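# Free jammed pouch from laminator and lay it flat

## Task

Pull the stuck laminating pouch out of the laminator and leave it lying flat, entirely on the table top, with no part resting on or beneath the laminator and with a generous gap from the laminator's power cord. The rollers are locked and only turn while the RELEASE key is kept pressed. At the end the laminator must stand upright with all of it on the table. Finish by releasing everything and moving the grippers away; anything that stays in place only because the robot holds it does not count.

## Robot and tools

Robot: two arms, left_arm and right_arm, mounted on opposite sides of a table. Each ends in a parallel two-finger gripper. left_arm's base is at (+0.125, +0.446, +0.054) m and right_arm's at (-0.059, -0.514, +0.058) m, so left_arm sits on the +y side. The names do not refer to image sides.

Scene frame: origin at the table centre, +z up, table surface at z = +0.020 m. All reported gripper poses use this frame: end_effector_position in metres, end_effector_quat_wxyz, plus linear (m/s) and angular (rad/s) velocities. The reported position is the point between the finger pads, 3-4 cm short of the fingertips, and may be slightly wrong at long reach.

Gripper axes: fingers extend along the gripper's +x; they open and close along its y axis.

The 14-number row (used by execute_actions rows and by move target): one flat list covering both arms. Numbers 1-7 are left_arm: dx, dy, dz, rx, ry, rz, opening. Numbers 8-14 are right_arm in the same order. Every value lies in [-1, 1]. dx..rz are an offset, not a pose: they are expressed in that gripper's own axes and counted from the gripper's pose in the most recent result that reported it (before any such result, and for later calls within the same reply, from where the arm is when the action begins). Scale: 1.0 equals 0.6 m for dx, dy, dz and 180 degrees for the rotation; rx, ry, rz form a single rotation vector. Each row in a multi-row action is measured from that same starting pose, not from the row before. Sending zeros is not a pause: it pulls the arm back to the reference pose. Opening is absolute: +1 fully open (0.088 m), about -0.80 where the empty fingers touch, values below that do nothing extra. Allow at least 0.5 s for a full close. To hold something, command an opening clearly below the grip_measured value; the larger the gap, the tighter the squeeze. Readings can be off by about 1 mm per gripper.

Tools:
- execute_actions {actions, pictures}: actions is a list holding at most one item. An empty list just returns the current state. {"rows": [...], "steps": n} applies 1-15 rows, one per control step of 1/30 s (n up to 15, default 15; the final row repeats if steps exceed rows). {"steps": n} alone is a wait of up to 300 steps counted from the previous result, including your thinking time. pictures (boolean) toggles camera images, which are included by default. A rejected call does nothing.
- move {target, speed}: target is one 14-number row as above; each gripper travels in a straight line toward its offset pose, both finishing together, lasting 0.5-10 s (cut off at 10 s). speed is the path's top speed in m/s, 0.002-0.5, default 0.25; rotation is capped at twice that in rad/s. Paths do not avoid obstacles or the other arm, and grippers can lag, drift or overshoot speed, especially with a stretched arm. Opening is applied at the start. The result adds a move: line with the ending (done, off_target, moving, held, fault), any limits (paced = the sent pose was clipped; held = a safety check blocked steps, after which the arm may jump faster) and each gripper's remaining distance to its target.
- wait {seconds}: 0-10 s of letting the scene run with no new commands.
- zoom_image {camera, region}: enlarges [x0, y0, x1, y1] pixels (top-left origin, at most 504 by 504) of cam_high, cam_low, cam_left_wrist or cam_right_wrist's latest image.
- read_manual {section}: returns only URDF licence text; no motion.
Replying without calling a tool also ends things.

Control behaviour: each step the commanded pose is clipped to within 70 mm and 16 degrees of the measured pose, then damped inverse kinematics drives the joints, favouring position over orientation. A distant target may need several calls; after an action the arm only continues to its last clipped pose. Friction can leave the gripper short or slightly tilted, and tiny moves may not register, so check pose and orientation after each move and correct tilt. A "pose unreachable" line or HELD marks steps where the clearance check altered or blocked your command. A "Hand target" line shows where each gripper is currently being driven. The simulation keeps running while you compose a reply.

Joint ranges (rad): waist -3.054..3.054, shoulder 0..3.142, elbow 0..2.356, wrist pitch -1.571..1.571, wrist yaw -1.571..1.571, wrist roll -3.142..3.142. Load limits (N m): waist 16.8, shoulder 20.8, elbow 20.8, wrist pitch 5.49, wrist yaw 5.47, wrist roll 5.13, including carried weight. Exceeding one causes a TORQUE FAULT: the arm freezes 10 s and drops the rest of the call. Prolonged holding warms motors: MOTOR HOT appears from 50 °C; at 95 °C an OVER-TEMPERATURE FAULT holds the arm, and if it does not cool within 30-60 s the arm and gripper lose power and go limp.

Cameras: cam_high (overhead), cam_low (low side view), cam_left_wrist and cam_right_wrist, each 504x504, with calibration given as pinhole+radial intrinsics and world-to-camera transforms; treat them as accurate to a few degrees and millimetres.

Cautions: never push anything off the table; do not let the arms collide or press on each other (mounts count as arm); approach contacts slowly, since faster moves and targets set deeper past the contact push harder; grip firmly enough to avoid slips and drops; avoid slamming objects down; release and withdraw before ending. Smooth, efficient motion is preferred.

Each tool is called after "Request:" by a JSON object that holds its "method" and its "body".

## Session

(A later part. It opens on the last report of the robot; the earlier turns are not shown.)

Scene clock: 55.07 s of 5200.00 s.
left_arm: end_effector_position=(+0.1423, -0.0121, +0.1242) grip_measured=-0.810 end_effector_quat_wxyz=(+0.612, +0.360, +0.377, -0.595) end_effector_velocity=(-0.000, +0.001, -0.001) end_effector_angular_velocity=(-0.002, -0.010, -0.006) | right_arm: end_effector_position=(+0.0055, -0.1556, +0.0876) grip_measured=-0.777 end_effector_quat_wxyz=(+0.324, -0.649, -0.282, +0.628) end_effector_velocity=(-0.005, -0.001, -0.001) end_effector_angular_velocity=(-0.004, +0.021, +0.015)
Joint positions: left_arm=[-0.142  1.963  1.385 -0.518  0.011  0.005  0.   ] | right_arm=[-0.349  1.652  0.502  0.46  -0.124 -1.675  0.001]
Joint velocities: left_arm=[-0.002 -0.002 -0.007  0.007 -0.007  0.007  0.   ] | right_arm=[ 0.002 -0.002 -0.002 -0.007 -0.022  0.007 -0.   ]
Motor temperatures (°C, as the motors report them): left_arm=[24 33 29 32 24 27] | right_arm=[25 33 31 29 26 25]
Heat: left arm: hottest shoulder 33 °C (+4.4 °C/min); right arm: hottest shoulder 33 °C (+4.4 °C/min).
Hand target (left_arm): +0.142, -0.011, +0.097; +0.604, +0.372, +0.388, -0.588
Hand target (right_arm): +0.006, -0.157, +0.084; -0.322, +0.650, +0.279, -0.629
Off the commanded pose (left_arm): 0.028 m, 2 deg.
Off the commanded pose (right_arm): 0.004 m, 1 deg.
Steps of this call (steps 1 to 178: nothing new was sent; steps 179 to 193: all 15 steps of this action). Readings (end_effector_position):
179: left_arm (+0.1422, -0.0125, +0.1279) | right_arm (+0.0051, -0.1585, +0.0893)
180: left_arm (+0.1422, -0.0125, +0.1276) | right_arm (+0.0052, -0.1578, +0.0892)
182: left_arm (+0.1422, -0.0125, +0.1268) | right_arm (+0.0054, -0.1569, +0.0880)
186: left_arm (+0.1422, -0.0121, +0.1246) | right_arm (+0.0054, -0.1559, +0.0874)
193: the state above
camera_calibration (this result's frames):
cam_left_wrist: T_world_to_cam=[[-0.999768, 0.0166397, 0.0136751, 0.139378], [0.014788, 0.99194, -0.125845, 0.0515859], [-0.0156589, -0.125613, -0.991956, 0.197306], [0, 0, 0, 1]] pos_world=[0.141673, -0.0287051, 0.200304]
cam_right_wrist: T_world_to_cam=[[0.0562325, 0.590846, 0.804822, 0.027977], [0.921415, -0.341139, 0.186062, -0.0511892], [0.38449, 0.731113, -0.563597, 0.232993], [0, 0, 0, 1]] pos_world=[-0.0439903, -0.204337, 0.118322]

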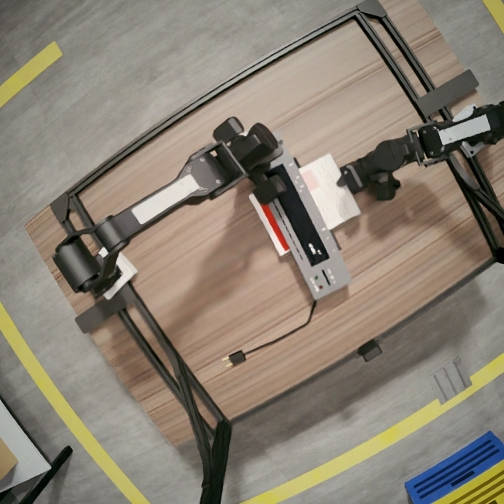

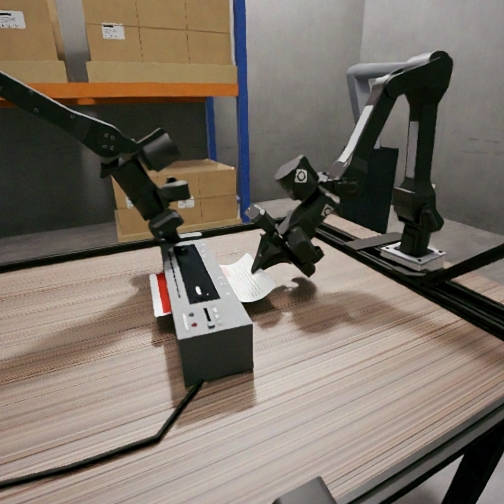

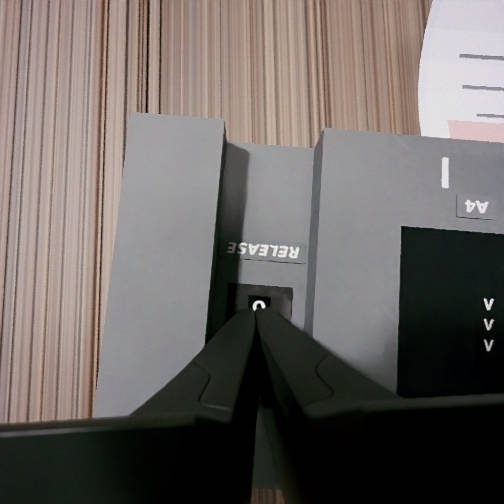

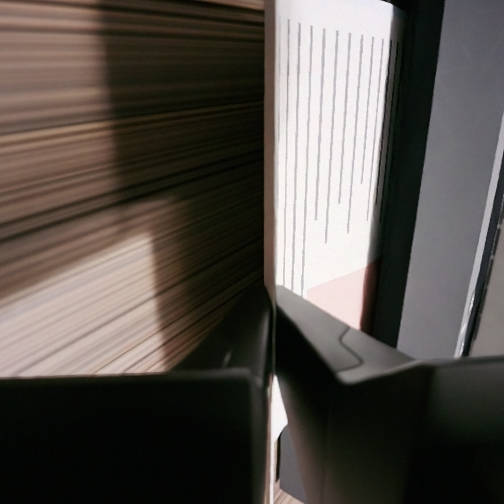

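Request:
{"method": "move", "body": {"target": [-0.038,0,0.02,0,0,0,-1, 0,0,0,0,0,0,-1], "speed": 0.04}}

Request:
{"method": "move", "body": {"target": [0.012,0,0.024,0,0.055,0,-1, 0,0,0,0,0,0,-1], "speed": 0.05}}

Scene clock: 60.93 s of 5200.00 s.
left_arm: end_effector_position=(+0.1422, -0.0097, +0.1439) grip_measured=-0.810 end_effector_quat_wxyz=(+0.609, +0.364, +0.381, -0.593) end_effector_velocity=(+0.004, +0.005, -0.004) end_effector_angular_velocity=(+0.028, -0.015, +0.019) | right_arm: end_effector_position=(+0.0047, -0.1547, +0.0885) grip_measured=-0.777 end_effector_quat_wxyz=(+0.326, -0.648, -0.284, +0.627) end_effector_velocity=(-0.000, -0.000, +0.000) end_effector_angular_velocity=(-0.002, -0.001, +0.008)
Joint positions: left_arm=[-0.142  1.94   1.44  -0.61   0.011  0.005  0.   ] | right_arm=[-0.346  1.652  0.502  0.466 -0.122 -1.672  0.001]
Joint velocities: left_arm=[ 0.002  0.002 -0.002 -0.022 -0.022 -0.007  0.   ] | right_arm=[-0.002 -0.002  0.002 -0.007 -0.007 -0.007 -0.   ]
Motor temperatures (°C, as the motors report them): left_arm=[24 33 29 35 24 27] | right_arm=[25 32 31 30 26 25]
Heat: left arm: hottest wrist pitch 35 °C (+6.0 °C/min); right arm: hottest shoulder 32 °C (+2.0 °C/min).
Hand target (left_arm): +0.142, -0.012, +0.150; +0.612, +0.360, +0.377, -0.595
Hand target (right_arm): +0.005, -0.156, +0.088; -0.324, +0.649, +0.283, -0.628
Off the commanded pose (left_arm): 0.007 m, 1 deg.
Off the commanded pose (right_arm): 0.001 m, 0 deg.
move: done
camera_calibration (this result's frames):
cam_left_wrist: T_world_to_cam=[[-0.999749, 0.0169579, 0.0146483, 0.138773], [0.0152083, 0.993564, -0.112245, 0.0497098], [-0.0164575, -0.111994, -0.993573, 0.217625], [0, 0, 0, 1]] pos_world=[0.141563, -0.0273704, 0.219773]
cam_right_wrist: T_world_to_cam=[[0.055804, 0.586798, 0.807808, 0.0259039], [0.921308, -0.342085, 0.184849, -0.0504159], [0.384808, 0.733925, -0.559712, 0.233201], [0, 0, 0, 1]] pos_world=[-0.0447348, -0.203599, 0.11892]

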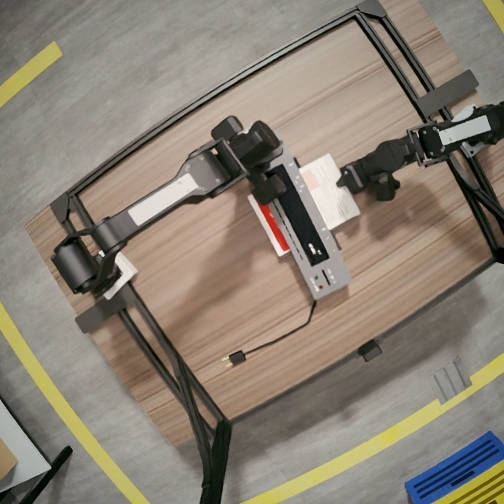

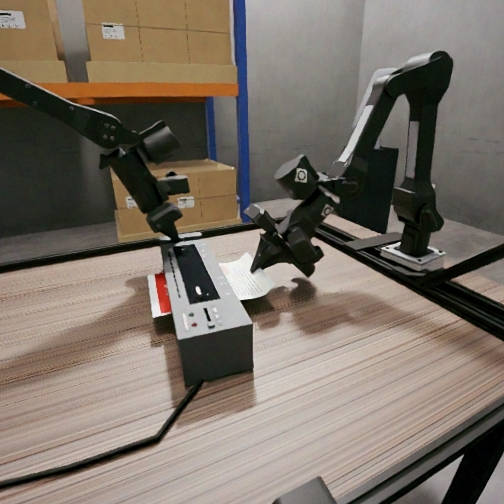

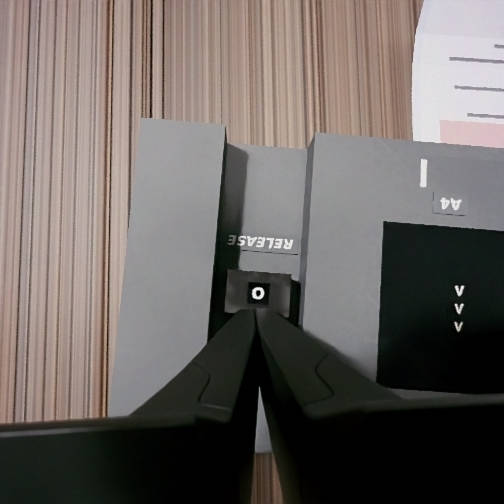

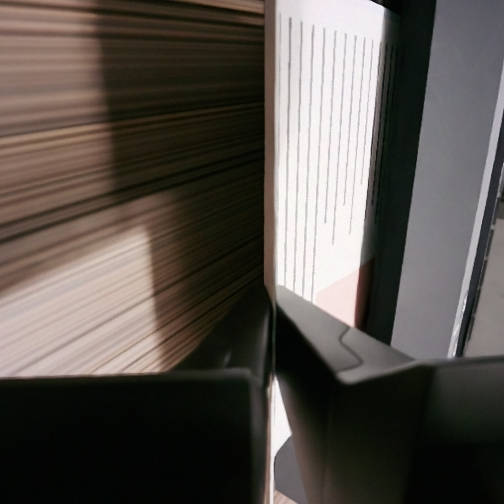

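Scene clock: 63.07 s of 5200.00 s.
left_arm: end_effector_position=(+0.1427, -0.0232, +0.1465) grip_measured=-0.810 end_effector_quat_wxyz=(+0.575, +0.412, +0.432, -0.560) end_effector_velocity=(-0.007, +0.004, -0.002) end_effector_angular_velocity=(+0.021, +0.024, -0.007) | right_arm: end_effector_position=(+0.0042, -0.1543, +0.0888) grip_measured=-0.777 end_effector_quat_wxyz=(+0.326, -0.648, -0.285, +0.627) end_effector_velocity=(-0.000, +0.000, +0.001) end_effector_angular_velocity=(+0.008, -0.003, +0.008)
Joint positions: left_arm=[-0.142  2.114  1.76  -0.926  0.011  0.005  0.   ] | right_arm=[-0.344  1.652  0.502  0.468 -0.121 -1.671  0.001]
Joint velocities: left_arm=[-0.007  0.002  0.002 -0.022  0.022 -0.007  0.   ] | right_arm=[-0.002 -0.002 -0.002  0.007 -0.007 -0.007  0.   ]
Motor temperatures (°C, as the motors report them): left_arm=[24 33 29 35 24 27] | right_arm=[25 33 31 30 26 25]
Heat: left arm: hottest wrist pitch 35 °C (+6.1 °C/min); right arm: hottest shoulder 33 °C (+3.0 °C/min).
Hand target (left_arm): +0.143, -0.026, +0.144; +0.574, +0.414, +0.432, -0.559
Hand target (right_arm): +0.005, -0.155, +0.088; -0.326, +0.648, +0.284, -0.627
Off the commanded pose (left_arm): 0.004 m, 0 deg.
Off the commanded pose (right_arm): 0.001 m, 0 deg.
move: done
camera_calibration (this result's frames):
cam_left_wrist: T_world_to_cam=[[-0.99961, 0.0136502, 0.0243493, 0.138012], [0.0150106, 0.998285, 0.0565884, 0.0388204], [-0.0235351, 0.0569319, -0.998101, 0.224294], [0, 0, 0, 1]] pos_world=[0.142654, -0.0534072, 0.218311]
cam_right_wrist: T_world_to_cam=[[0.0554504, 0.585366, 0.808871, 0.0251549], [0.921512, -0.341868, 0.184232, -0.049789], [0.384371, 0.735168, -0.558379, 0.233385], [0, 0, 0, 1]] pos_world=[-0.04522, -0.203323, 0.119143]

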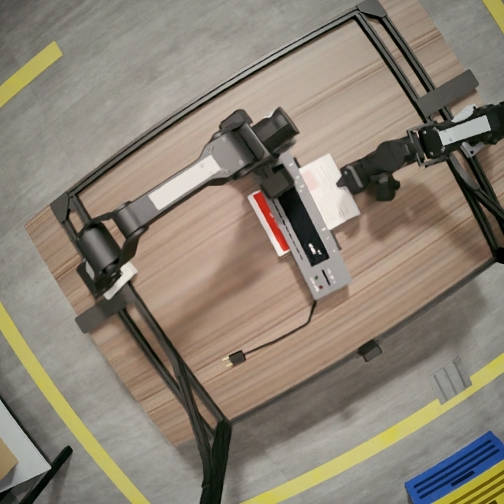

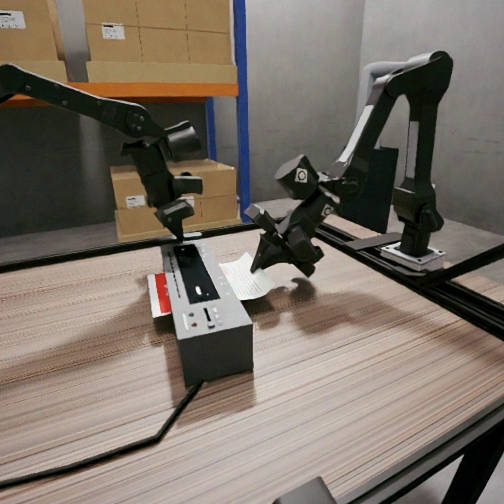

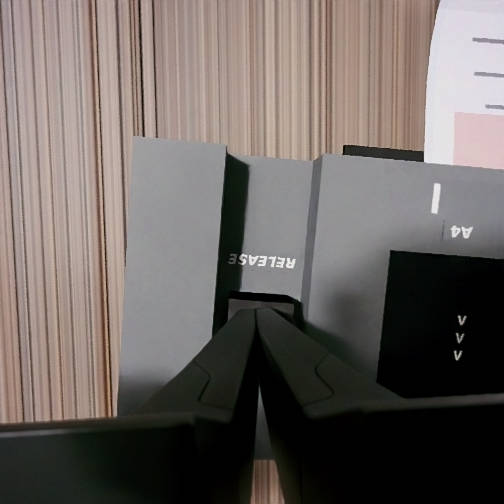

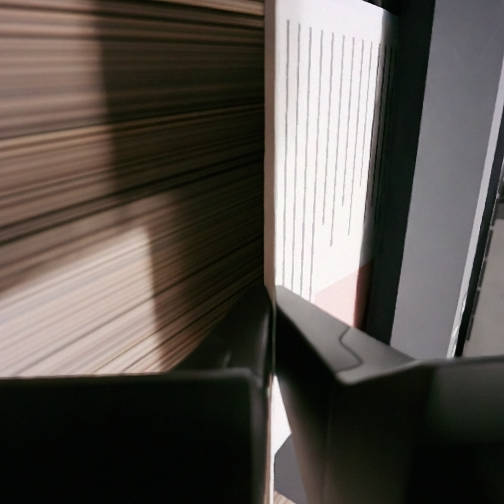

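Request:
{"method": "move", "body": {"target": [0.058,0,-0.015,0,0,0,-1, 0,0,0,0,0,0,-1], "speed": 0.02}}

Request:
{"method": "execute_actions", "body": {"actions": [{"rows":[[0.038,0,-0.01,0,0.005,0,-1,-0.005,0.005,0,0,0,0,-1],[0.038,0,-0.01,0,0.005,0,-1,-0.005,0.005,0,0,0,0,-1],[0.038,0,-0.01,0,0.005,0,-1,-0.01,0.01,0,0,0,0,-1],[0.038,0,-0.01,0,0.005,0,-1,-0.01,0.01,0,0,0,0,-1],[0.038,0,-0.01,0,0.005,0,-1,-0.015,0.015,0,0,0,0,-1],[0.038,0,-0.01,0,0.005,0,-1,-0.015,0.015,0,0,0,0,-1],[0.038,0,-0.01,0,0.005,0,-1,-0.02,0.02,0,0,0,0.01,-1],[0.038,0,-0.01,0,0.005,0,-1,-0.02,0.02,0,0,0,0.01,-1],[0.038,0,-0.01,0,0.005,0,-1,-0.025,0.025,0,0,0,0.01,-1],[0.038,0,-0.01,0,0.005,0,-1,-0.025,0.025,0,0,0,0.01,-1],[0.038,0,-0.01,0,0.005,0,-1,-0.03,0.03,0,0,0,0.02,-1],[0.038,0,-0.01,0,0.005,0,-1,-0.03,0.03,0,0,0,0.02,-1],[0.038,0,-0.01,0,0.005,0,-1,-0.035,0.035,0,0,0,0.02,-1]]}], "pictures": false}}

Request:
{"method": "wait", "body": {"seconds": 0.5}}

Scene clock: 73.07 s of 5200.00 s.
left_arm: end_effector_position=(+0.1428, -0.0251, +0.1291) grip_measured=-0.810 end_effector_quat_wxyz=(+0.580, +0.405, +0.424, -0.565) end_effector_velocity=(-0.000, +0.003, +0.000) end_effector_angular_velocity=(+0.008, -0.014, +0.020) | right_arm: end_effector_position=(+0.0023, -0.1539, +0.0889) grip_measured=-0.777 end_effector_quat_wxyz=(+0.326, -0.647, -0.286, +0.628) end_effector_velocity=(-0.002, -0.001, +0.001) end_effector_angular_velocity=(-0.001, +0.011, +0.004)
Joint positions: left_arm=[-0.142  2.112  1.681 -0.823  0.012  0.005  0.   ] | right_arm=[-0.338  1.652  0.502  0.468 -0.12  -1.667  0.001]
Joint velocities: left_arm=[-0.007 -0.007 -0.007 -0.007 -0.022 -0.022  0.   ] | right_arm=[ 0.002 -0.007 -0.002 -0.007 -0.007  0.007 -0.   ]
Motor temperatures (°C, as the motors report them): left_arm=[24 36 30 33 24 27] | right_arm=[25 33 32 30 26 25]
Heat: left arm: hottest shoulder 36 °C (+7.1 °C/min); right arm: hottest shoulder 33 °C (+2.0 °C/min).
Hand target (left_arm): +0.142, -0.024, +0.111; +0.575, +0.412, +0.432, -0.560
Hand target (right_arm): +0.004, -0.154, +0.089; -0.326, +0.648, +0.285, -0.627
Off the commanded pose (left_arm): 0.019 m, 1 deg.
Off the commanded pose (right_arm): 0.002 m, 0 deg.
move: off_target (left_arm)
camera_calibration (this result's frames):
cam_left_wrist: T_world_to_cam=[[-0.999625, 0.0143642, 0.0233067, 0.13864], [0.0150943, 0.999391, 0.0314562, 0.0450143], [-0.0228407, 0.0317962, -0.999233, 0.206499], [0, 0, 0, 1]] pos_world=[0.142626, -0.0535442, 0.201693]
cam_right_wrist: T_world_to_cam=[[0.0554771, 0.584917, 0.809194, 0.024811], [0.922716, -0.339667, 0.182265, -0.0473496], [0.381466, 0.736545, -0.558556, 0.234098], [0, 0, 0, 1]] pos_world=[-0.0469867, -0.203019, 0.11931]

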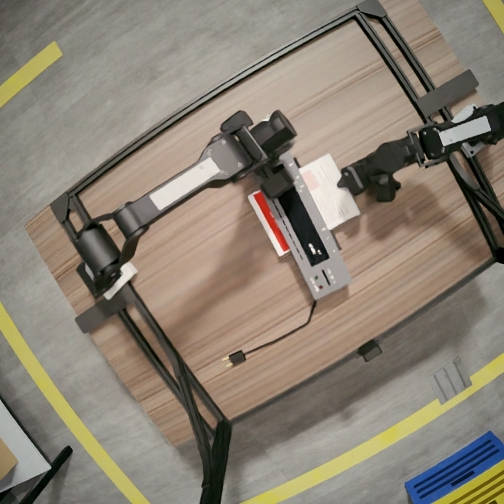

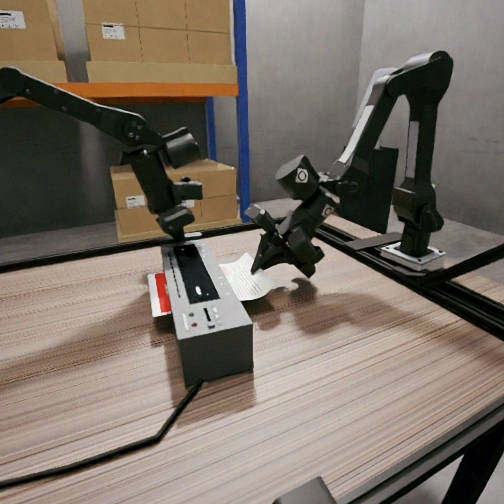

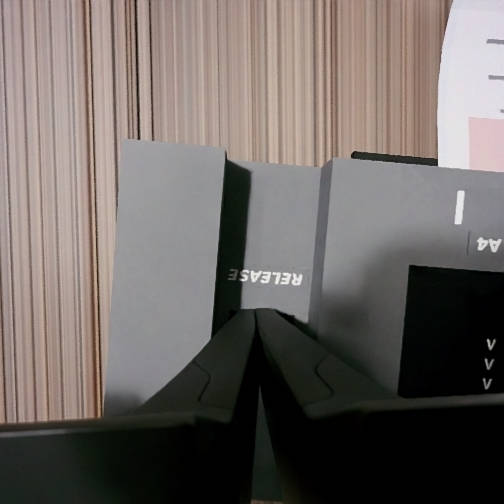

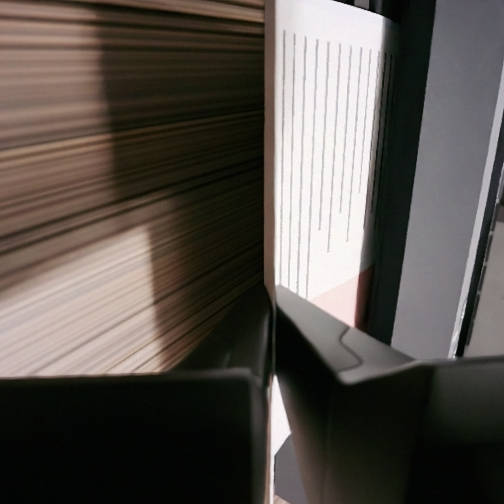

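Scene clock: 73.57 s of 5200.00 s.
left_arm: end_effector_position=(+0.1427, -0.0283, +0.1290) grip_measured=-0.810 end_effector_quat_wxyz=(+0.585, +0.398, +0.417, -0.570) end_effector_velocity=(-0.007, +0.003, -0.002) end_effector_angular_velocity=(+0.011, +0.024, -0.008) | right_arm: end_effector_position=(+0.0002, -0.1731, +0.0912) grip_measured=-0.777 end_effector_quat_wxyz=(+0.315, -0.651, -0.273, +0.634) end_effector_velocity=(-0.004, -0.070, -0.049) end_effector_angular_velocity=(-0.208, +0.013, +0.002)
Joint positions: left_arm=[-0.142  2.106  1.664 -0.787  0.012  0.004  0.   ] | right_arm=[-0.345  1.563  0.461  0.384 -0.122 -1.674  0.001]
Joint velocities: left_arm=[-0.007 -0.002 -0.007 -0.007  0.022 -0.007  0.   ] | right_arm=[-0.037 -0.085 -0.173 -0.125 -0.007 -0.051 -0.001]
Motor temperatures (°C, as the motors report them): left_arm=[24 36 30 33 24 27] | right_arm=[25 33 32 30 26 25]
Heat: left arm: hottest shoulder 36 °C (+7.1 °C/min); right arm: hottest shoulder 33 °C (+2.0 °C/min).
Hand target (left_arm): +0.143, -0.026, +0.106; +0.577, +0.410, +0.429, -0.562
Hand target (right_arm): -0.000, -0.183, +0.085; -0.306, +0.655, +0.265, -0.638
Off the commanded pose (left_arm): 0.024 m, 2 deg.
Off the commanded pose (right_arm): 0.012 m, 2 deg.
Steps of this call (steps 1 to 15: all 15 steps of this action). Readings (end_effector_position):
1: left_arm (+0.1428, -0.0250, +0.1284) | right_arm (+0.0023, -0.1539, +0.0889)
2: left_arm (+0.1428, -0.0249, +0.1283) | right_arm (+0.0023, -0.1539, +0.0889)
4: left_arm (+0.1427, -0.0248, +0.1280) | right_arm (+0.0021, -0.1552, +0.0896)
8: left_arm (+0.1428, -0.0257, +0.1282) | right_arm (+0.0014, -0.1600, +0.0914)
15: the state above

Scene clock: 74.07 s of 5200.00 s.
left_arm: end_effector_position=(+0.1427, -0.0283, +0.1290) grip_measured=-0.810 end_effector_quat_wxyz=(+0.585, +0.398, +0.417, -0.570) end_effector_velocity=(-0.002, +0.000, -0.001) end_effector_angular_velocity=(-0.002, -0.005, +0.002) | right_arm: end_effector_position=(-0.0004, -0.1786, +0.0874) grip_measured=-0.777 end_effector_quat_wxyz=(+0.309, -0.654, -0.267, +0.637) end_effector_velocity=(-0.002, +0.002, +0.001) end_effector_angular_velocity=(+0.011, +0.018, +0.009)
Joint positions: left_arm=[-0.142  2.106  1.664 -0.787  0.012  0.004  0.   ] | right_arm=[-0.347  1.556  0.449  0.369 -0.122 -1.677  0.001]
Joint velocities: left_arm=[-0.007 -0.002 -0.007  0.007 -0.007 -0.007  0.   ] | right_arm=[-0.002  0.002  0.002  0.007 -0.022  0.007  0.   ]
Motor temperatures (°C, as the motors report them): left_arm=[24 35 30 33 24 27] | right_arm=[25 33 32 30 26 25]
Heat: left arm: hottest shoulder 35 °C (+6.1 °C/min); right arm: hottest shoulder 33 °C (+1.0 °C/min).
Hand target (left_arm): +0.143, -0.026, +0.106; +0.577, +0.410, +0.429, -0.562
Hand target (right_arm): -0.000, -0.183, +0.085; -0.306, +0.655, +0.265, -0.638
Off the commanded pose (left_arm): 0.024 m, 2 deg.
Off the commanded pose (right_arm): 0.005 m, 0 deg.
Steps of this call (steps 1 to 15: nothing new was sent). Readings (end_effector_position):
1: left_arm (+0.1427, -0.0283, +0.1290) | right_arm (+0.0001, -0.1744, +0.0902)
2: left_arm (+0.1427, -0.0283, +0.1290) | right_arm (-0.0000, -0.1756, +0.0896)
4: left_arm (+0.1427, -0.0283, +0.1290) | right_arm (-0.0002, -0.1777, +0.0880)
8: left_arm (+0.1427, -0.0283, +0.1290) | right_arm (-0.0004, -0.1785, +0.0874)
15: the state above
camera_calibration (this result's frames):
cam_left_wrist: T_world_to_cam=[[-0.999641, 0.0143645, 0.022627, 0.138673], [0.0145103, 0.999875, 0.00629625, 0.0515505], [-0.0225337, 0.00662231, -0.999724, 0.205821], [0, 0, 0, 1]] pos_world=[0.142513, -0.054899, 0.202302]
cam_right_wrist: T_world_to_cam=[[0.0606521, 0.628335, 0.775575, 0.0513057], [0.923726, -0.329756, 0.194915, -0.0523648], [0.378223, 0.704596, -0.60041, 0.250507], [0, 0, 0, 1]] pos_world=[-0.0494887, -0.226011, 0.120822]

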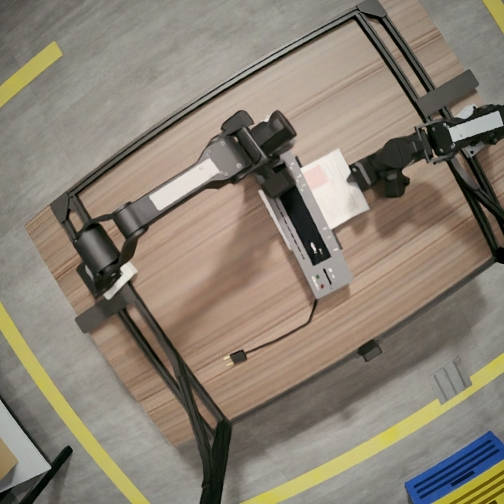

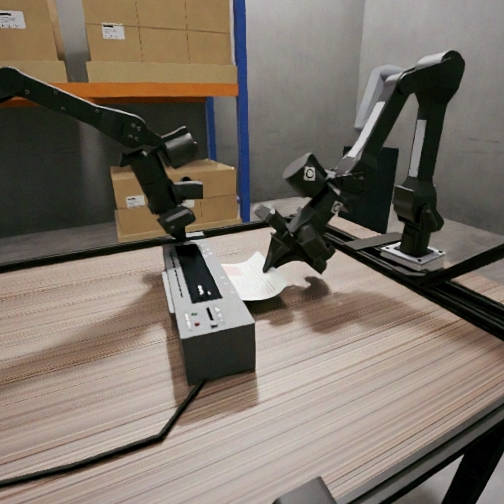

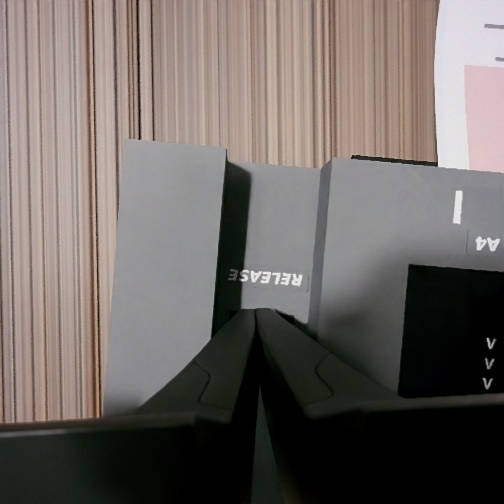

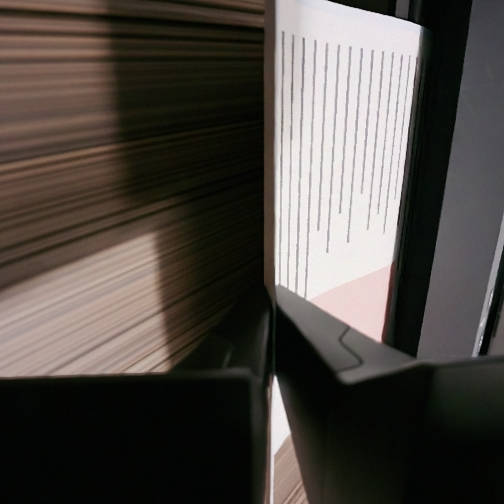

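Moving now. Continue.

Request:
{"method": "execute_actions", "body": {"actions": [{"rows":[[0.036,0,-0.016,0,0.012,0,-1,-0.008,0.007,0,0,0,0.007,-1],[0.036,0,-0.016,0,0.012,0,-1,-0.008,0.007,0,0,0,0.007,-1],[0.036,0,-0.016,0,0.012,0,-1,-0.016,0.014,0,0,0,0.014,-1],[0.036,0,-0.016,0,0.012,0,-1,-0.016,0.014,0,0,0,0.014,-1],[0.036,0,-0.016,0,0.012,0,-1,-0.024,0.021,-0.001,0,0,0.021,-1],[0.036,0,-0.016,0,0.012,0,-1,-0.024,0.021,-0.001,0,0,0.021,-1],[0.036,0,-0.016,0,0.012,0,-1,-0.032,0.028,-0.002,0,0,0.028,-1],[0.036,0,-0.016,0,0.012,0,-1,-0.032,0.028,-0.002,0,0,0.028,-1],[0.036,0,-0.016,0,0.012,0,-1,-0.04,0.035,-0.003,0,0,0.035,-1],[0.036,0,-0.016,0,0.012,0,-1,-0.04,0.035,-0.003,0,0,0.035,-1],[0.036,0,-0.016,0,0.012,0,-1,-0.048,0.042,-0.004,0,0,0.042,-1],[0.036,0,-0.016,0,0.012,0,-1,-0.048,0.042,-0.004,0,0,0.042,-1],[0.036,0,-0.016,0,0.012,0,-1,-0.056,0.049,-0.004,0,0,0.049,-1],[0.036,0,-0.016,0,0.012,0,-1,-0.056,0.049,-0.004,0,0,0.049,-1],[0.036,0,-0.016,0,0.012,0,-1,-0.064,0.056,-0.005,0,0,0.056,-1]]}], "pictures": false}}

Request:
{"method": "execute_actions", "body": {"actions": [{"rows":[[0.036,0,-0.016,0,0.012,0,-1,-0.014,0.017,0,0,0,0.01,-1],[0.036,0,-0.016,0,0.012,0,-1,-0.014,0.017,0,0,0,0.01,-1],[0.036,0,-0.016,0,0.012,0,-1,-0.021,0.025,-0.001,0,0,0.017,-1],[0.036,0,-0.016,0,0.012,0,-1,-0.021,0.025,-0.001,0,0,0.017,-1],[0.036,0,-0.016,0,0.012,0,-1,-0.028,0.033,-0.002,0,0,0.024,-1],[0.036,0,-0.016,0,0.012,0,-1,-0.028,0.033,-0.002,0,0,0.024,-1],[0.036,0,-0.016,0,0.012,0,-1,-0.035,0.041,-0.003,0,0,0.031,-1],[0.036,0,-0.016,0,0.012,0,-1,-0.035,0.041,-0.003,0,0,0.031,-1],[0.036,0,-0.016,0,0.012,0,-1,-0.042,0.049,-0.004,0,0,0.038,-1],[0.036,0,-0.016,0,0.012,0,-1,-0.042,0.049,-0.004,0,0,0.038,-1],[0.036,0,-0.016,0,0.012,0,-1,-0.049,0.057,-0.004,0,0,0.045,-1],[0.036,0,-0.016,0,0.012,0,-1,-0.049,0.057,-0.004,0,0,0.045,-1],[0.036,0,-0.016,0,0.012,0,-1,-0.056,0.065,-0.005,0,0,0.052,-1]]}], "pictures": false}}

Request:
{"method": "wait", "body": {"seconds": 0.5}}

Scene clock: 89.17 s of 5200.00 s.
left_arm: end_effector_position=(+0.1426, -0.0293, +0.1290) grip_measured=-0.810 end_effector_quat_wxyz=(+0.587, +0.396, +0.416, -0.571) end_effector_velocity=(-0.004, -0.013, +0.005) end_effector_angular_velocity=(-0.066, +0.007, -0.003) | right_arm: end_effector_position=(-0.0040, -0.2098, +0.0946) grip_measured=-0.777 end_effector_quat_wxyz=(+0.273, -0.663, -0.235, +0.657) end_effector_velocity=(+0.001, -0.064, +0.052) end_effector_angular_velocity=(-0.107, +0.016, +0.055)
Joint positions: left_arm=[-0.142  2.106  1.662 -0.781  0.012  0.003  0.   ] | right_arm=[-0.365  1.394  0.444  0.104 -0.135 -1.706  0.001]
Joint velocities: left_arm=[-0.007 -0.002 -0.002  0.066  0.007 -0.007  0.   ] | right_arm=[-0.1   -0.462  0.007 -0.593 -0.095 -0.125  0.   ]
Motor temperatures (°C, as the motors report them): left_arm=[24 35 29 35 24 27] | right_arm=[25 33 31 30 26 25]
Heat: left arm: hottest shoulder 35 °C (+4.0 °C/min); right arm: hottest shoulder 33 °C (+1.0 °C/min).
Hand target (left_arm): +0.142, -0.026, +0.106; +0.578, +0.409, +0.428, -0.562
Hand target (right_arm): -0.002, -0.228, +0.087; -0.254, +0.673, +0.210, -0.662
Off the commanded pose (left_arm): 0.024 m, 2 deg.
Off the commanded pose (right_arm): 0.021 m, 4 deg.
Steps of this call (steps 1 to 438: nothing new was sent; steps 439 to 453: all 15 steps of this action). Readings (end_effector_position):
439: left_arm (+0.1426, -0.0283, +0.1290) | right_arm (-0.0017, -0.1795, +0.0872)
440: left_arm (+0.1426, -0.0283, +0.1290) | right_arm (-0.0019, -0.1806, +0.0871)
442: left_arm (+0.1426, -0.0283, +0.1288) | right_arm (-0.0021, -0.1833, +0.0885)
446: left_arm (+0.1427, -0.0287, +0.1289) | right_arm (-0.0027, -0.1901, +0.0942)
453: the state above

Scene clock: 89.67 s of 5200.00 s.
left_arm: end_effector_position=(+0.1422, -0.0314, +0.1296) grip_measured=-0.810 end_effector_quat_wxyz=(+0.589, +0.393, +0.413, -0.573) end_effector_velocity=(-0.002, +0.002, -0.000) end_effector_angular_velocity=(+0.007, +0.015, +0.016) | right_arm: end_effector_position=(-0.0047, -0.2538, +0.0936) grip_measured=-0.777 end_effector_quat_wxyz=(+0.225, -0.677, -0.186, +0.676) end_effector_velocity=(+0.002, -0.054, +0.016) end_effector_angular_velocity=(-0.130, +0.004, +0.015)
Joint positions: left_arm=[-0.143  2.106  1.662 -0.769  0.012  0.003  0.   ] | right_arm=[-0.405  1.242  0.432 -0.186 -0.14  -1.756  0.001]
Joint velocities: left_arm=[-0.002 -0.002 -0.002 -0.007  0.007 -0.022  0.   ] | right_arm=[-0.076 -0.247  0.002 -0.388 -0.022 -0.095 -0.   ]
Motor temperatures (°C, as the motors report them): left_arm=[24 35 29 35 24 27] | right_arm=[25 33 31 30 26 25]
Heat: left arm: hottest shoulder 35 °C (+4.0 °C/min); right arm: hottest shoulder 33 °C (+1.0 °C/min).
Hand target (left_arm): +0.142, -0.027, +0.106; +0.579, +0.407, +0.427, -0.563
Hand target (right_arm): -0.004, -0.261, +0.093; -0.219, +0.679, +0.180, -0.677
Off the commanded pose (left_arm): 0.024 m, 3 deg.
Off the commanded pose (right_arm): 0.008 m, 1 deg.
Steps of this call (steps 1 to 15: all 15 steps of this action). Readings (end_effector_position):
1: left_arm (+0.1425, -0.0299, +0.1292) | right_arm (-0.0040, -0.2114, +0.0968)
2: left_arm (+0.1425, -0.0300, +0.1293) | right_arm (-0.0041, -0.2140, +0.0971)
4: left_arm (+0.1425, -0.0300, +0.1293) | right_arm (-0.0044, -0.2187, +0.0965)
8: left_arm (+0.1422, -0.0314, +0.1296) | right_arm (-0.0046, -0.2260, +0.1012)
15: the state above

Scene clock: 90.17 s of 5200.00 s.
left_arm: end_effector_position=(+0.1422, -0.0314, +0.1296) grip_measured=-0.810 end_effector_quat_wxyz=(+0.589, +0.393, +0.413, -0.573) end_effector_velocity=(-0.000, +0.001, +0.001) end_effector_angular_velocity=(+0.003, -0.009, -0.007) | right_arm: end_effector_position=(-0.0047, -0.2587, +0.0937) grip_measured=-0.777 end_effector_quat_wxyz=(+0.219, -0.678, -0.181, +0.678) end_effector_velocity=(+0.000, -0.005, -0.003) end_effector_angular_velocity=(-0.023, -0.012, +0.012)
Joint positions: left_arm=[-0.143  2.106  1.662 -0.769  0.012  0.003  0.   ] | right_arm=[-0.41   1.226  0.432 -0.218 -0.14  -1.763  0.001]
Joint velocities: left_arm=[-0.002 -0.002  0.002 -0.007 -0.007  0.007  0.   ] | right_arm=[-0.002 -0.002 -0.002 -0.022  0.007 -0.022 -0.   ]
Motor temperatures (°C, as the motors report them): left_arm=[24 35 29 35 24 27] | right_arm=[25 33 31 30 26 25]
Heat: left arm: hottest shoulder 35 °C (+4.0 °C/min); right arm: hottest shoulder 33 °C (+1.0 °C/min).
Hand target (left_arm): +0.142, -0.027, +0.106; +0.579, +0.407, +0.427, -0.563
Hand target (right_arm): -0.004, -0.261, +0.093; -0.219, +0.679, +0.180, -0.677
Off the commanded pose (left_arm): 0.024 m, 3 deg.
Off the commanded pose (right_arm): 0.003 m, 0 deg.
Steps of this call (steps 1 to 15: nothing new was sent). Readings (end_effector_position):
1: left_arm (+0.1422, -0.0314, +0.1296) | right_arm (-0.0045, -0.2551, +0.0940)
2: left_arm (+0.1422, -0.0314, +0.1296) | right_arm (-0.0044, -0.2561, +0.0942)
4: left_arm (+0.1422, -0.0314, +0.1296) | right_arm (-0.0046, -0.2575, +0.0940)
8: left_arm (+0.1422, -0.0314, +0.1296) | right_arm (-0.0047, -0.2584, +0.0938)
15: the state above
camera_calibration (this result's frames):
cam_left_wrist: T_world_to_cam=[[-0.999645, 0.0147837, 0.0221517, 0.138361], [0.01458, 0.99985, -0.00932812, 0.0566745], [-0.0222863, -0.00900184, -0.999711, 0.205908], [0, 0, 0, 1]] pos_world=[0.142075, -0.056858, 0.203312]
cam_right_wrist: T_world_to_cam=[[0.0692581, 0.809988, 0.582342, 0.162166], [0.933918, -0.257864, 0.247595, -0.0623542], [0.350714, 0.526712, -0.774322, 0.282505], [0, 0, 0, 1]] pos_world=[-0.0520761, -0.296231, 0.139752]

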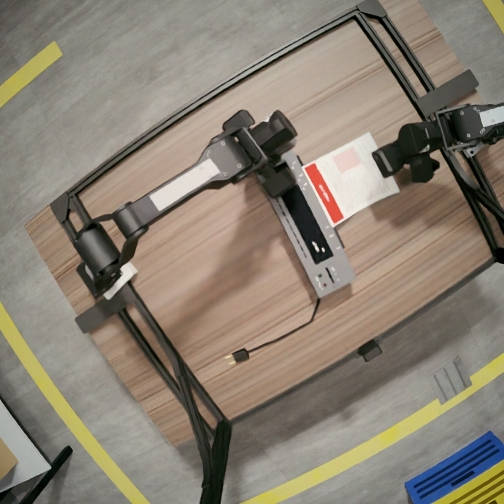

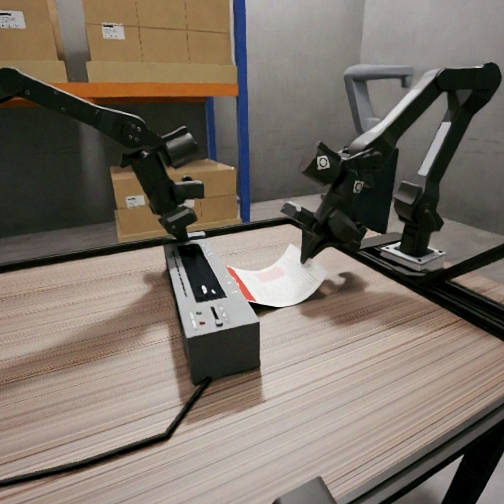

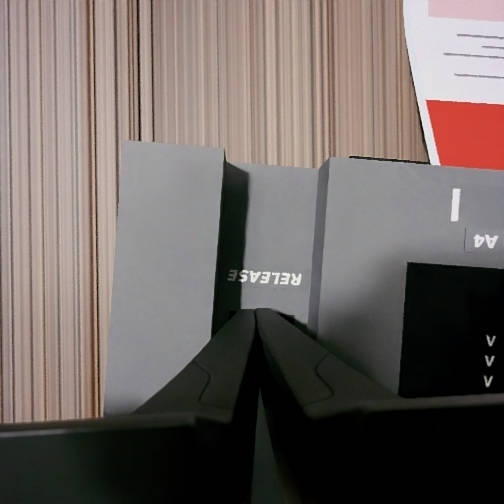

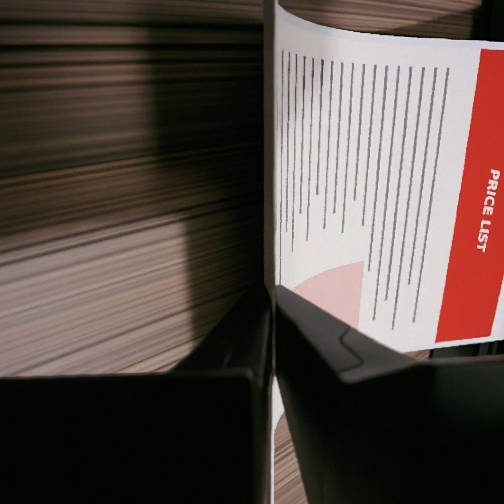

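Request:
{"method": "move", "body": {"target": [-0.2,0,-0.05,0,0,0,-1, -0.038,0.119,-0.09,0,0,0.045,-1], "speed": 0.08}}

Scene clock: 95.27 s of 5200.00 s.
left_arm: end_effector_position=(+0.1402, +0.0391, +0.2259) grip_measured=-0.810 end_effector_quat_wxyz=(+0.586, +0.397, +0.417, -0.570) end_effector_velocity=(-0.000, +0.002, -0.000) end_effector_angular_velocity=(+0.007, +0.010, +0.007) | right_arm: end_effector_position=(+0.0476, -0.3304, +0.0774) grip_measured=-0.777 end_effector_quat_wxyz=(+0.175, -0.692, -0.137, +0.687) end_effector_velocity=(+0.004, -0.001, +0.000) end_effector_angular_velocity=(+0.001, -0.019, +0.005)
Joint positions: left_arm=[-0.141  1.808  1.635 -1.053  0.012  0.005  0.   ] | right_arm=[-0.837  1.168  0.396 -0.441 -0.272 -2.182  0.001]
Joint velocities: left_arm=[ 0.002 -0.002 -0.002 -0.007  0.007 -0.007  0.   ] | right_arm=[-0.012 -0.002 -0.002  0.007  0.007 -0.022 -0.   ]
Motor temperatures (°C, as the motors report them): left_arm=[24 35 29 34 24 27] | right_arm=[25 33 31 30 26 25]
Heat: left arm: hottest shoulder 35 °C (+3.0 °C/min); right arm: hottest shoulder 33 °C (+1.0 °C/min).
Hand target (left_arm): +0.141, +0.039, +0.232; +0.589, +0.393, +0.413, -0.573
Hand target (right_arm): +0.045, -0.334, +0.074; -0.172, +0.689, +0.133, -0.691
Off the commanded pose (left_arm): 0.006 m, 1 deg.
Off the commanded pose (right_arm): 0.006 m, 1 deg.
move: done
camera_calibration (this result's frames):
cam_left_wrist: T_world_to_cam=[[-0.999649, 0.0143628, 0.0222633, 0.133109], [0.0144641, 0.999886, 0.00439728, -0.0160019], [-0.0221976, 0.00471776, -0.999742, 0.302194], [0, 0, 0, 1]] pos_world=[0.140002, 0.0126626, 0.299223]
cam_right_wrist: T_world_to_cam=[[0.0684395, 0.878194, 0.473383, 0.257118], [0.932961, -0.224424, 0.281455, -0.117133], [0.353411, 0.422386, -0.83468, 0.259285], [0, 0, 0, 1]] pos_world=[0.0000496998, -0.361605, 0.127672]

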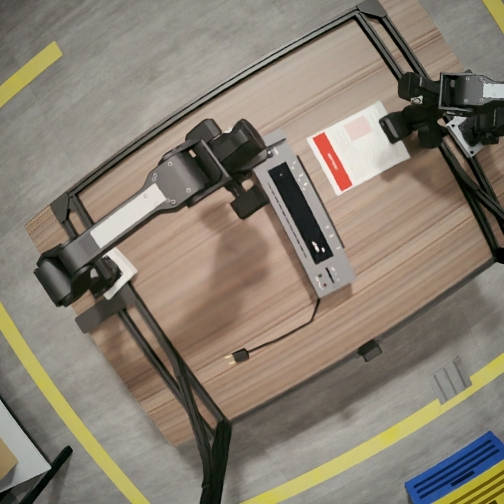

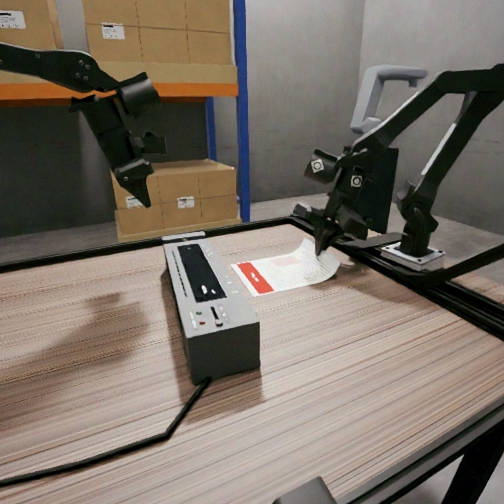

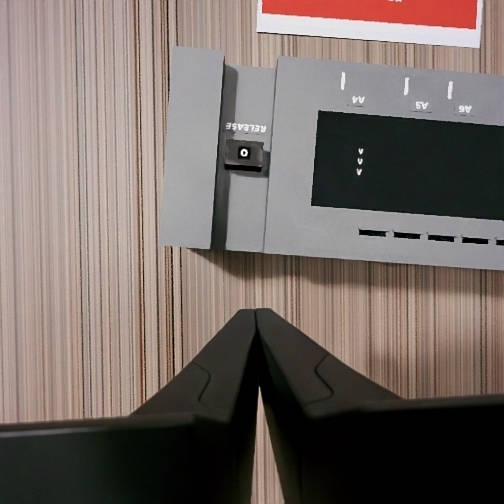

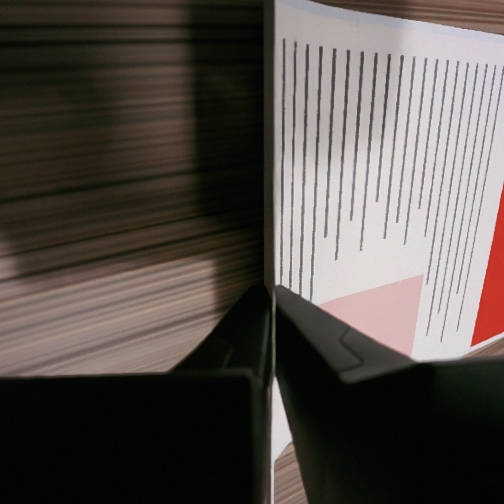

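Request:
{"method": "move", "body": {"target": [-0.05,0,-0.15,0,0,0,-1, 0,0,0,0,0,0,0.2], "speed": 0.15}}

Request:
{"method": "move", "body": {"target": [0,0,0,0,0,0,-1, -0.2,0,-0.05,0,0,0,0.2], "speed": 0.08}}

Scene clock: 100.37 s of 5200.00 s.
left_arm: end_effector_position=(+0.1369, +0.1308, +0.2257) grip_measured=-0.810 end_effector_quat_wxyz=(+0.587, +0.396, +0.415, -0.571) end_effector_velocity=(+0.002, +0.006, -0.002) end_effector_angular_velocity=(+0.022, -0.003, +0.012) | right_arm: end_effector_position=(+0.0476, -0.3306, +0.0773) grip_measured=+0.200 end_effector_quat_wxyz=(+0.175, -0.692, -0.137, +0.687) end_effector_velocity=(-0.004, -0.003, -0.002) end_effector_angular_velocity=(-0.012, +0.010, +0.020)
Joint positions: left_arm=[-0.139  1.453  1.255 -1.024  0.012  0.007  0.   ] | right_arm=[-0.838  1.168  0.396 -0.442 -0.273 -2.183  0.049]
Joint velocities: left_arm=[ 0.002 -0.007 -0.007 -0.022 -0.007 -0.007  0.   ] | right_arm=[-0.002 -0.002 -0.002 -0.022 -0.007 -0.022 -0.   ]
Motor temperatures (°C, as the motors report them): left_arm=[24 36 29 33 24 27] | right_arm=[25 32 31 30 26 25]
Heat: left arm: hottest shoulder 36 °C (+3.0 °C/min); right arm: hottest shoulder 32 °C (+0.0 °C/min).
Hand target (left_arm): +0.137, +0.134, +0.224; +0.586, +0.397, +0.417, -0.570
Hand target (right_arm): +0.048, -0.330, +0.077; -0.175, +0.692, +0.137, -0.687
Off the commanded pose (left_arm): 0.004 m, 0 deg.
Off the commanded pose (right_arm): 0.000 m, 0 deg.
move: done
camera_calibration (this result's frames):
cam_left_wrist: T_world_to_cam=[[-0.999669, 0.0143574, 0.0213307, 0.128737], [0.0143492, 0.999897, -0.000539097, -0.106503], [-0.0213362, -0.000232842, -0.999772, 0.302038], [0, 0, 0, 1]] pos_world=[0.136667, 0.104714, 0.299165]
cam_right_wrist: T_world_to_cam=[[0.0686468, 0.878299, 0.473157, 0.257389], [0.933272, -0.224137, 0.280654, -0.117028], [0.35255, 0.422318, -0.835078, 0.259402], [0, 0, 0, 1]] pos_world=[0.0000977638, -0.361845, 0.127679]

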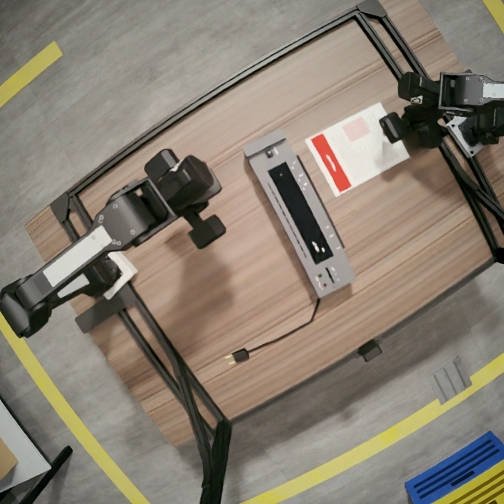

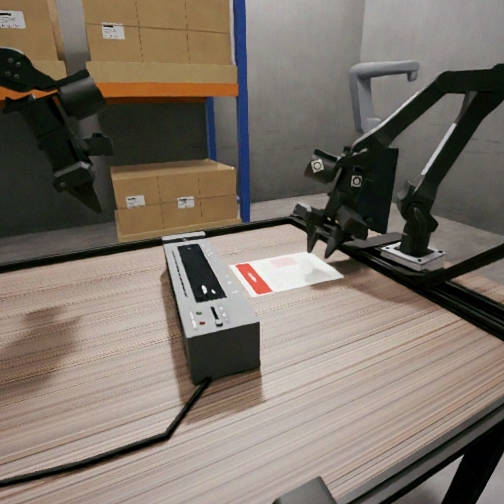

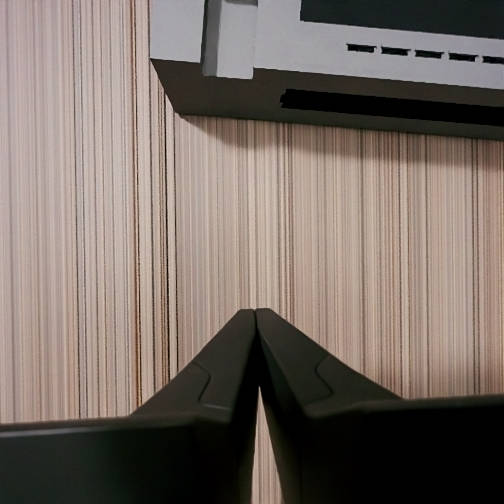

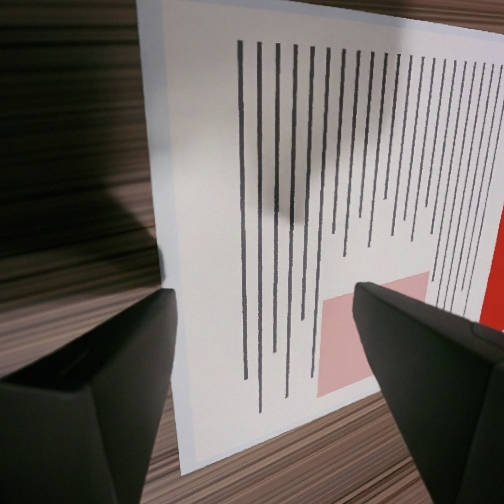

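Scene clock: 102.30 s of 5200.00 s.
left_arm: end_effector_position=(+0.1369, +0.1308, +0.2257) grip_measured=-0.810 end_effector_quat_wxyz=(+0.587, +0.396, +0.415, -0.571) end_effector_velocity=(-0.002, +0.005, -0.002) end_effector_angular_velocity=(+0.022, +0.010, +0.002) | right_arm: end_effector_position=(+0.0734, -0.3846, +0.1818) grip_measured=+0.200 end_effector_quat_wxyz=(+0.174, -0.690, -0.133, +0.690) end_effector_velocity=(-0.001, -0.001, +0.001) end_effector_angular_velocity=(+0.005, +0.002, +0.001)
Joint positions: left_arm=[-0.139  1.453  1.255 -1.024  0.012  0.007  0.   ] | right_arm=[-1.223  1.006  0.764 -1.108 -0.381 -2.571  0.049]
Joint velocities: left_arm=[-0.002 -0.002 -0.002 -0.022  0.007 -0.007  0.   ] | right_arm=[-0.007 -0.002  0.002 -0.007 -0.007 -0.007  0.   ]
Motor temperatures (°C, as the motors report them): left_arm=[24 36 30 33 24 27] | right_arm=[25 32 32 29 26 25]
Heat: left arm: hottest shoulder 36 °C (+3.0 °C/min); right arm: hottest shoulder 32 °C (+0.0 °C/min).
Hand target (left_arm): +0.137, +0.131, +0.226; +0.587, +0.396, +0.415, -0.571
Hand target (right_arm): +0.075, -0.383, +0.186; -0.176, +0.692, +0.137, -0.686
Off the commanded pose (left_arm): 0.000 m, 0 deg.
Off the commanded pose (right_arm): 0.004 m, 1 deg.
move: done
camera_calibration (this result's frames):
cam_left_wrist: T_world_to_cam=[[-0.999669, 0.0143574, 0.0213307, 0.128737], [0.0143492, 0.999897, -0.000539097, -0.106503], [-0.0213362, -0.000232842, -0.999772, 0.302038], [0, 0, 0, 1]] pos_world=[0.136667, 0.104714, 0.299165]
cam_right_wrist: T_world_to_cam=[[0.0734617, 0.881509, 0.466417, 0.255658], [0.934397, -0.224302, 0.276752, -0.181938], [0.348577, 0.415488, -0.840157, 0.358946], [0, 0, 0, 1]] pos_world=[0.0261003, -0.415312, 0.232679]

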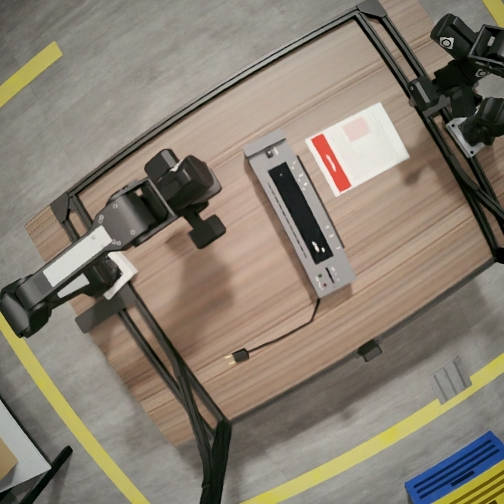

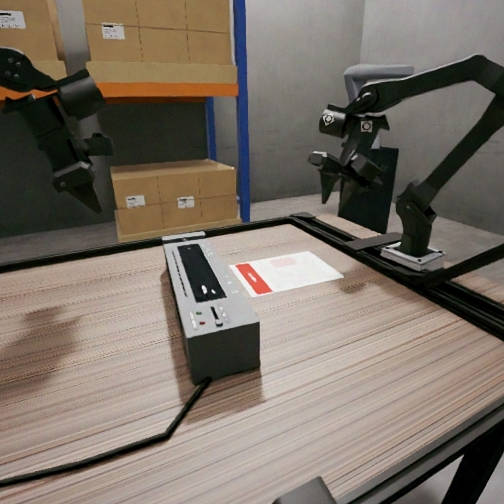

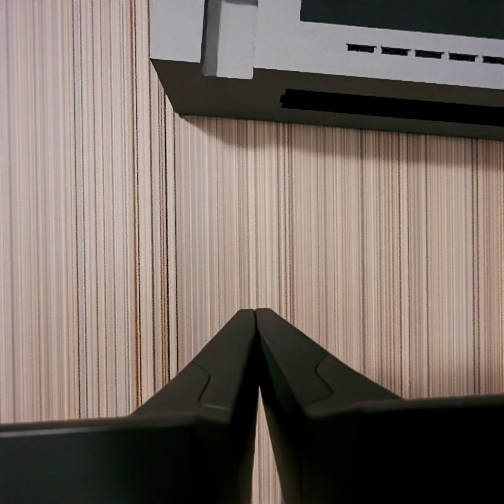

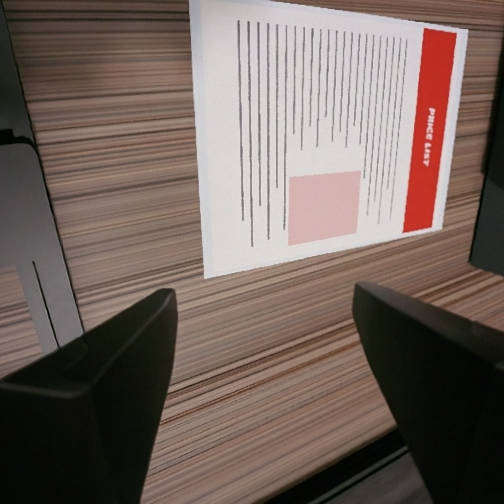

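Request:
{"method": "finished_scene", "body": {"scene": 2}}

The scene is finished: the task was done.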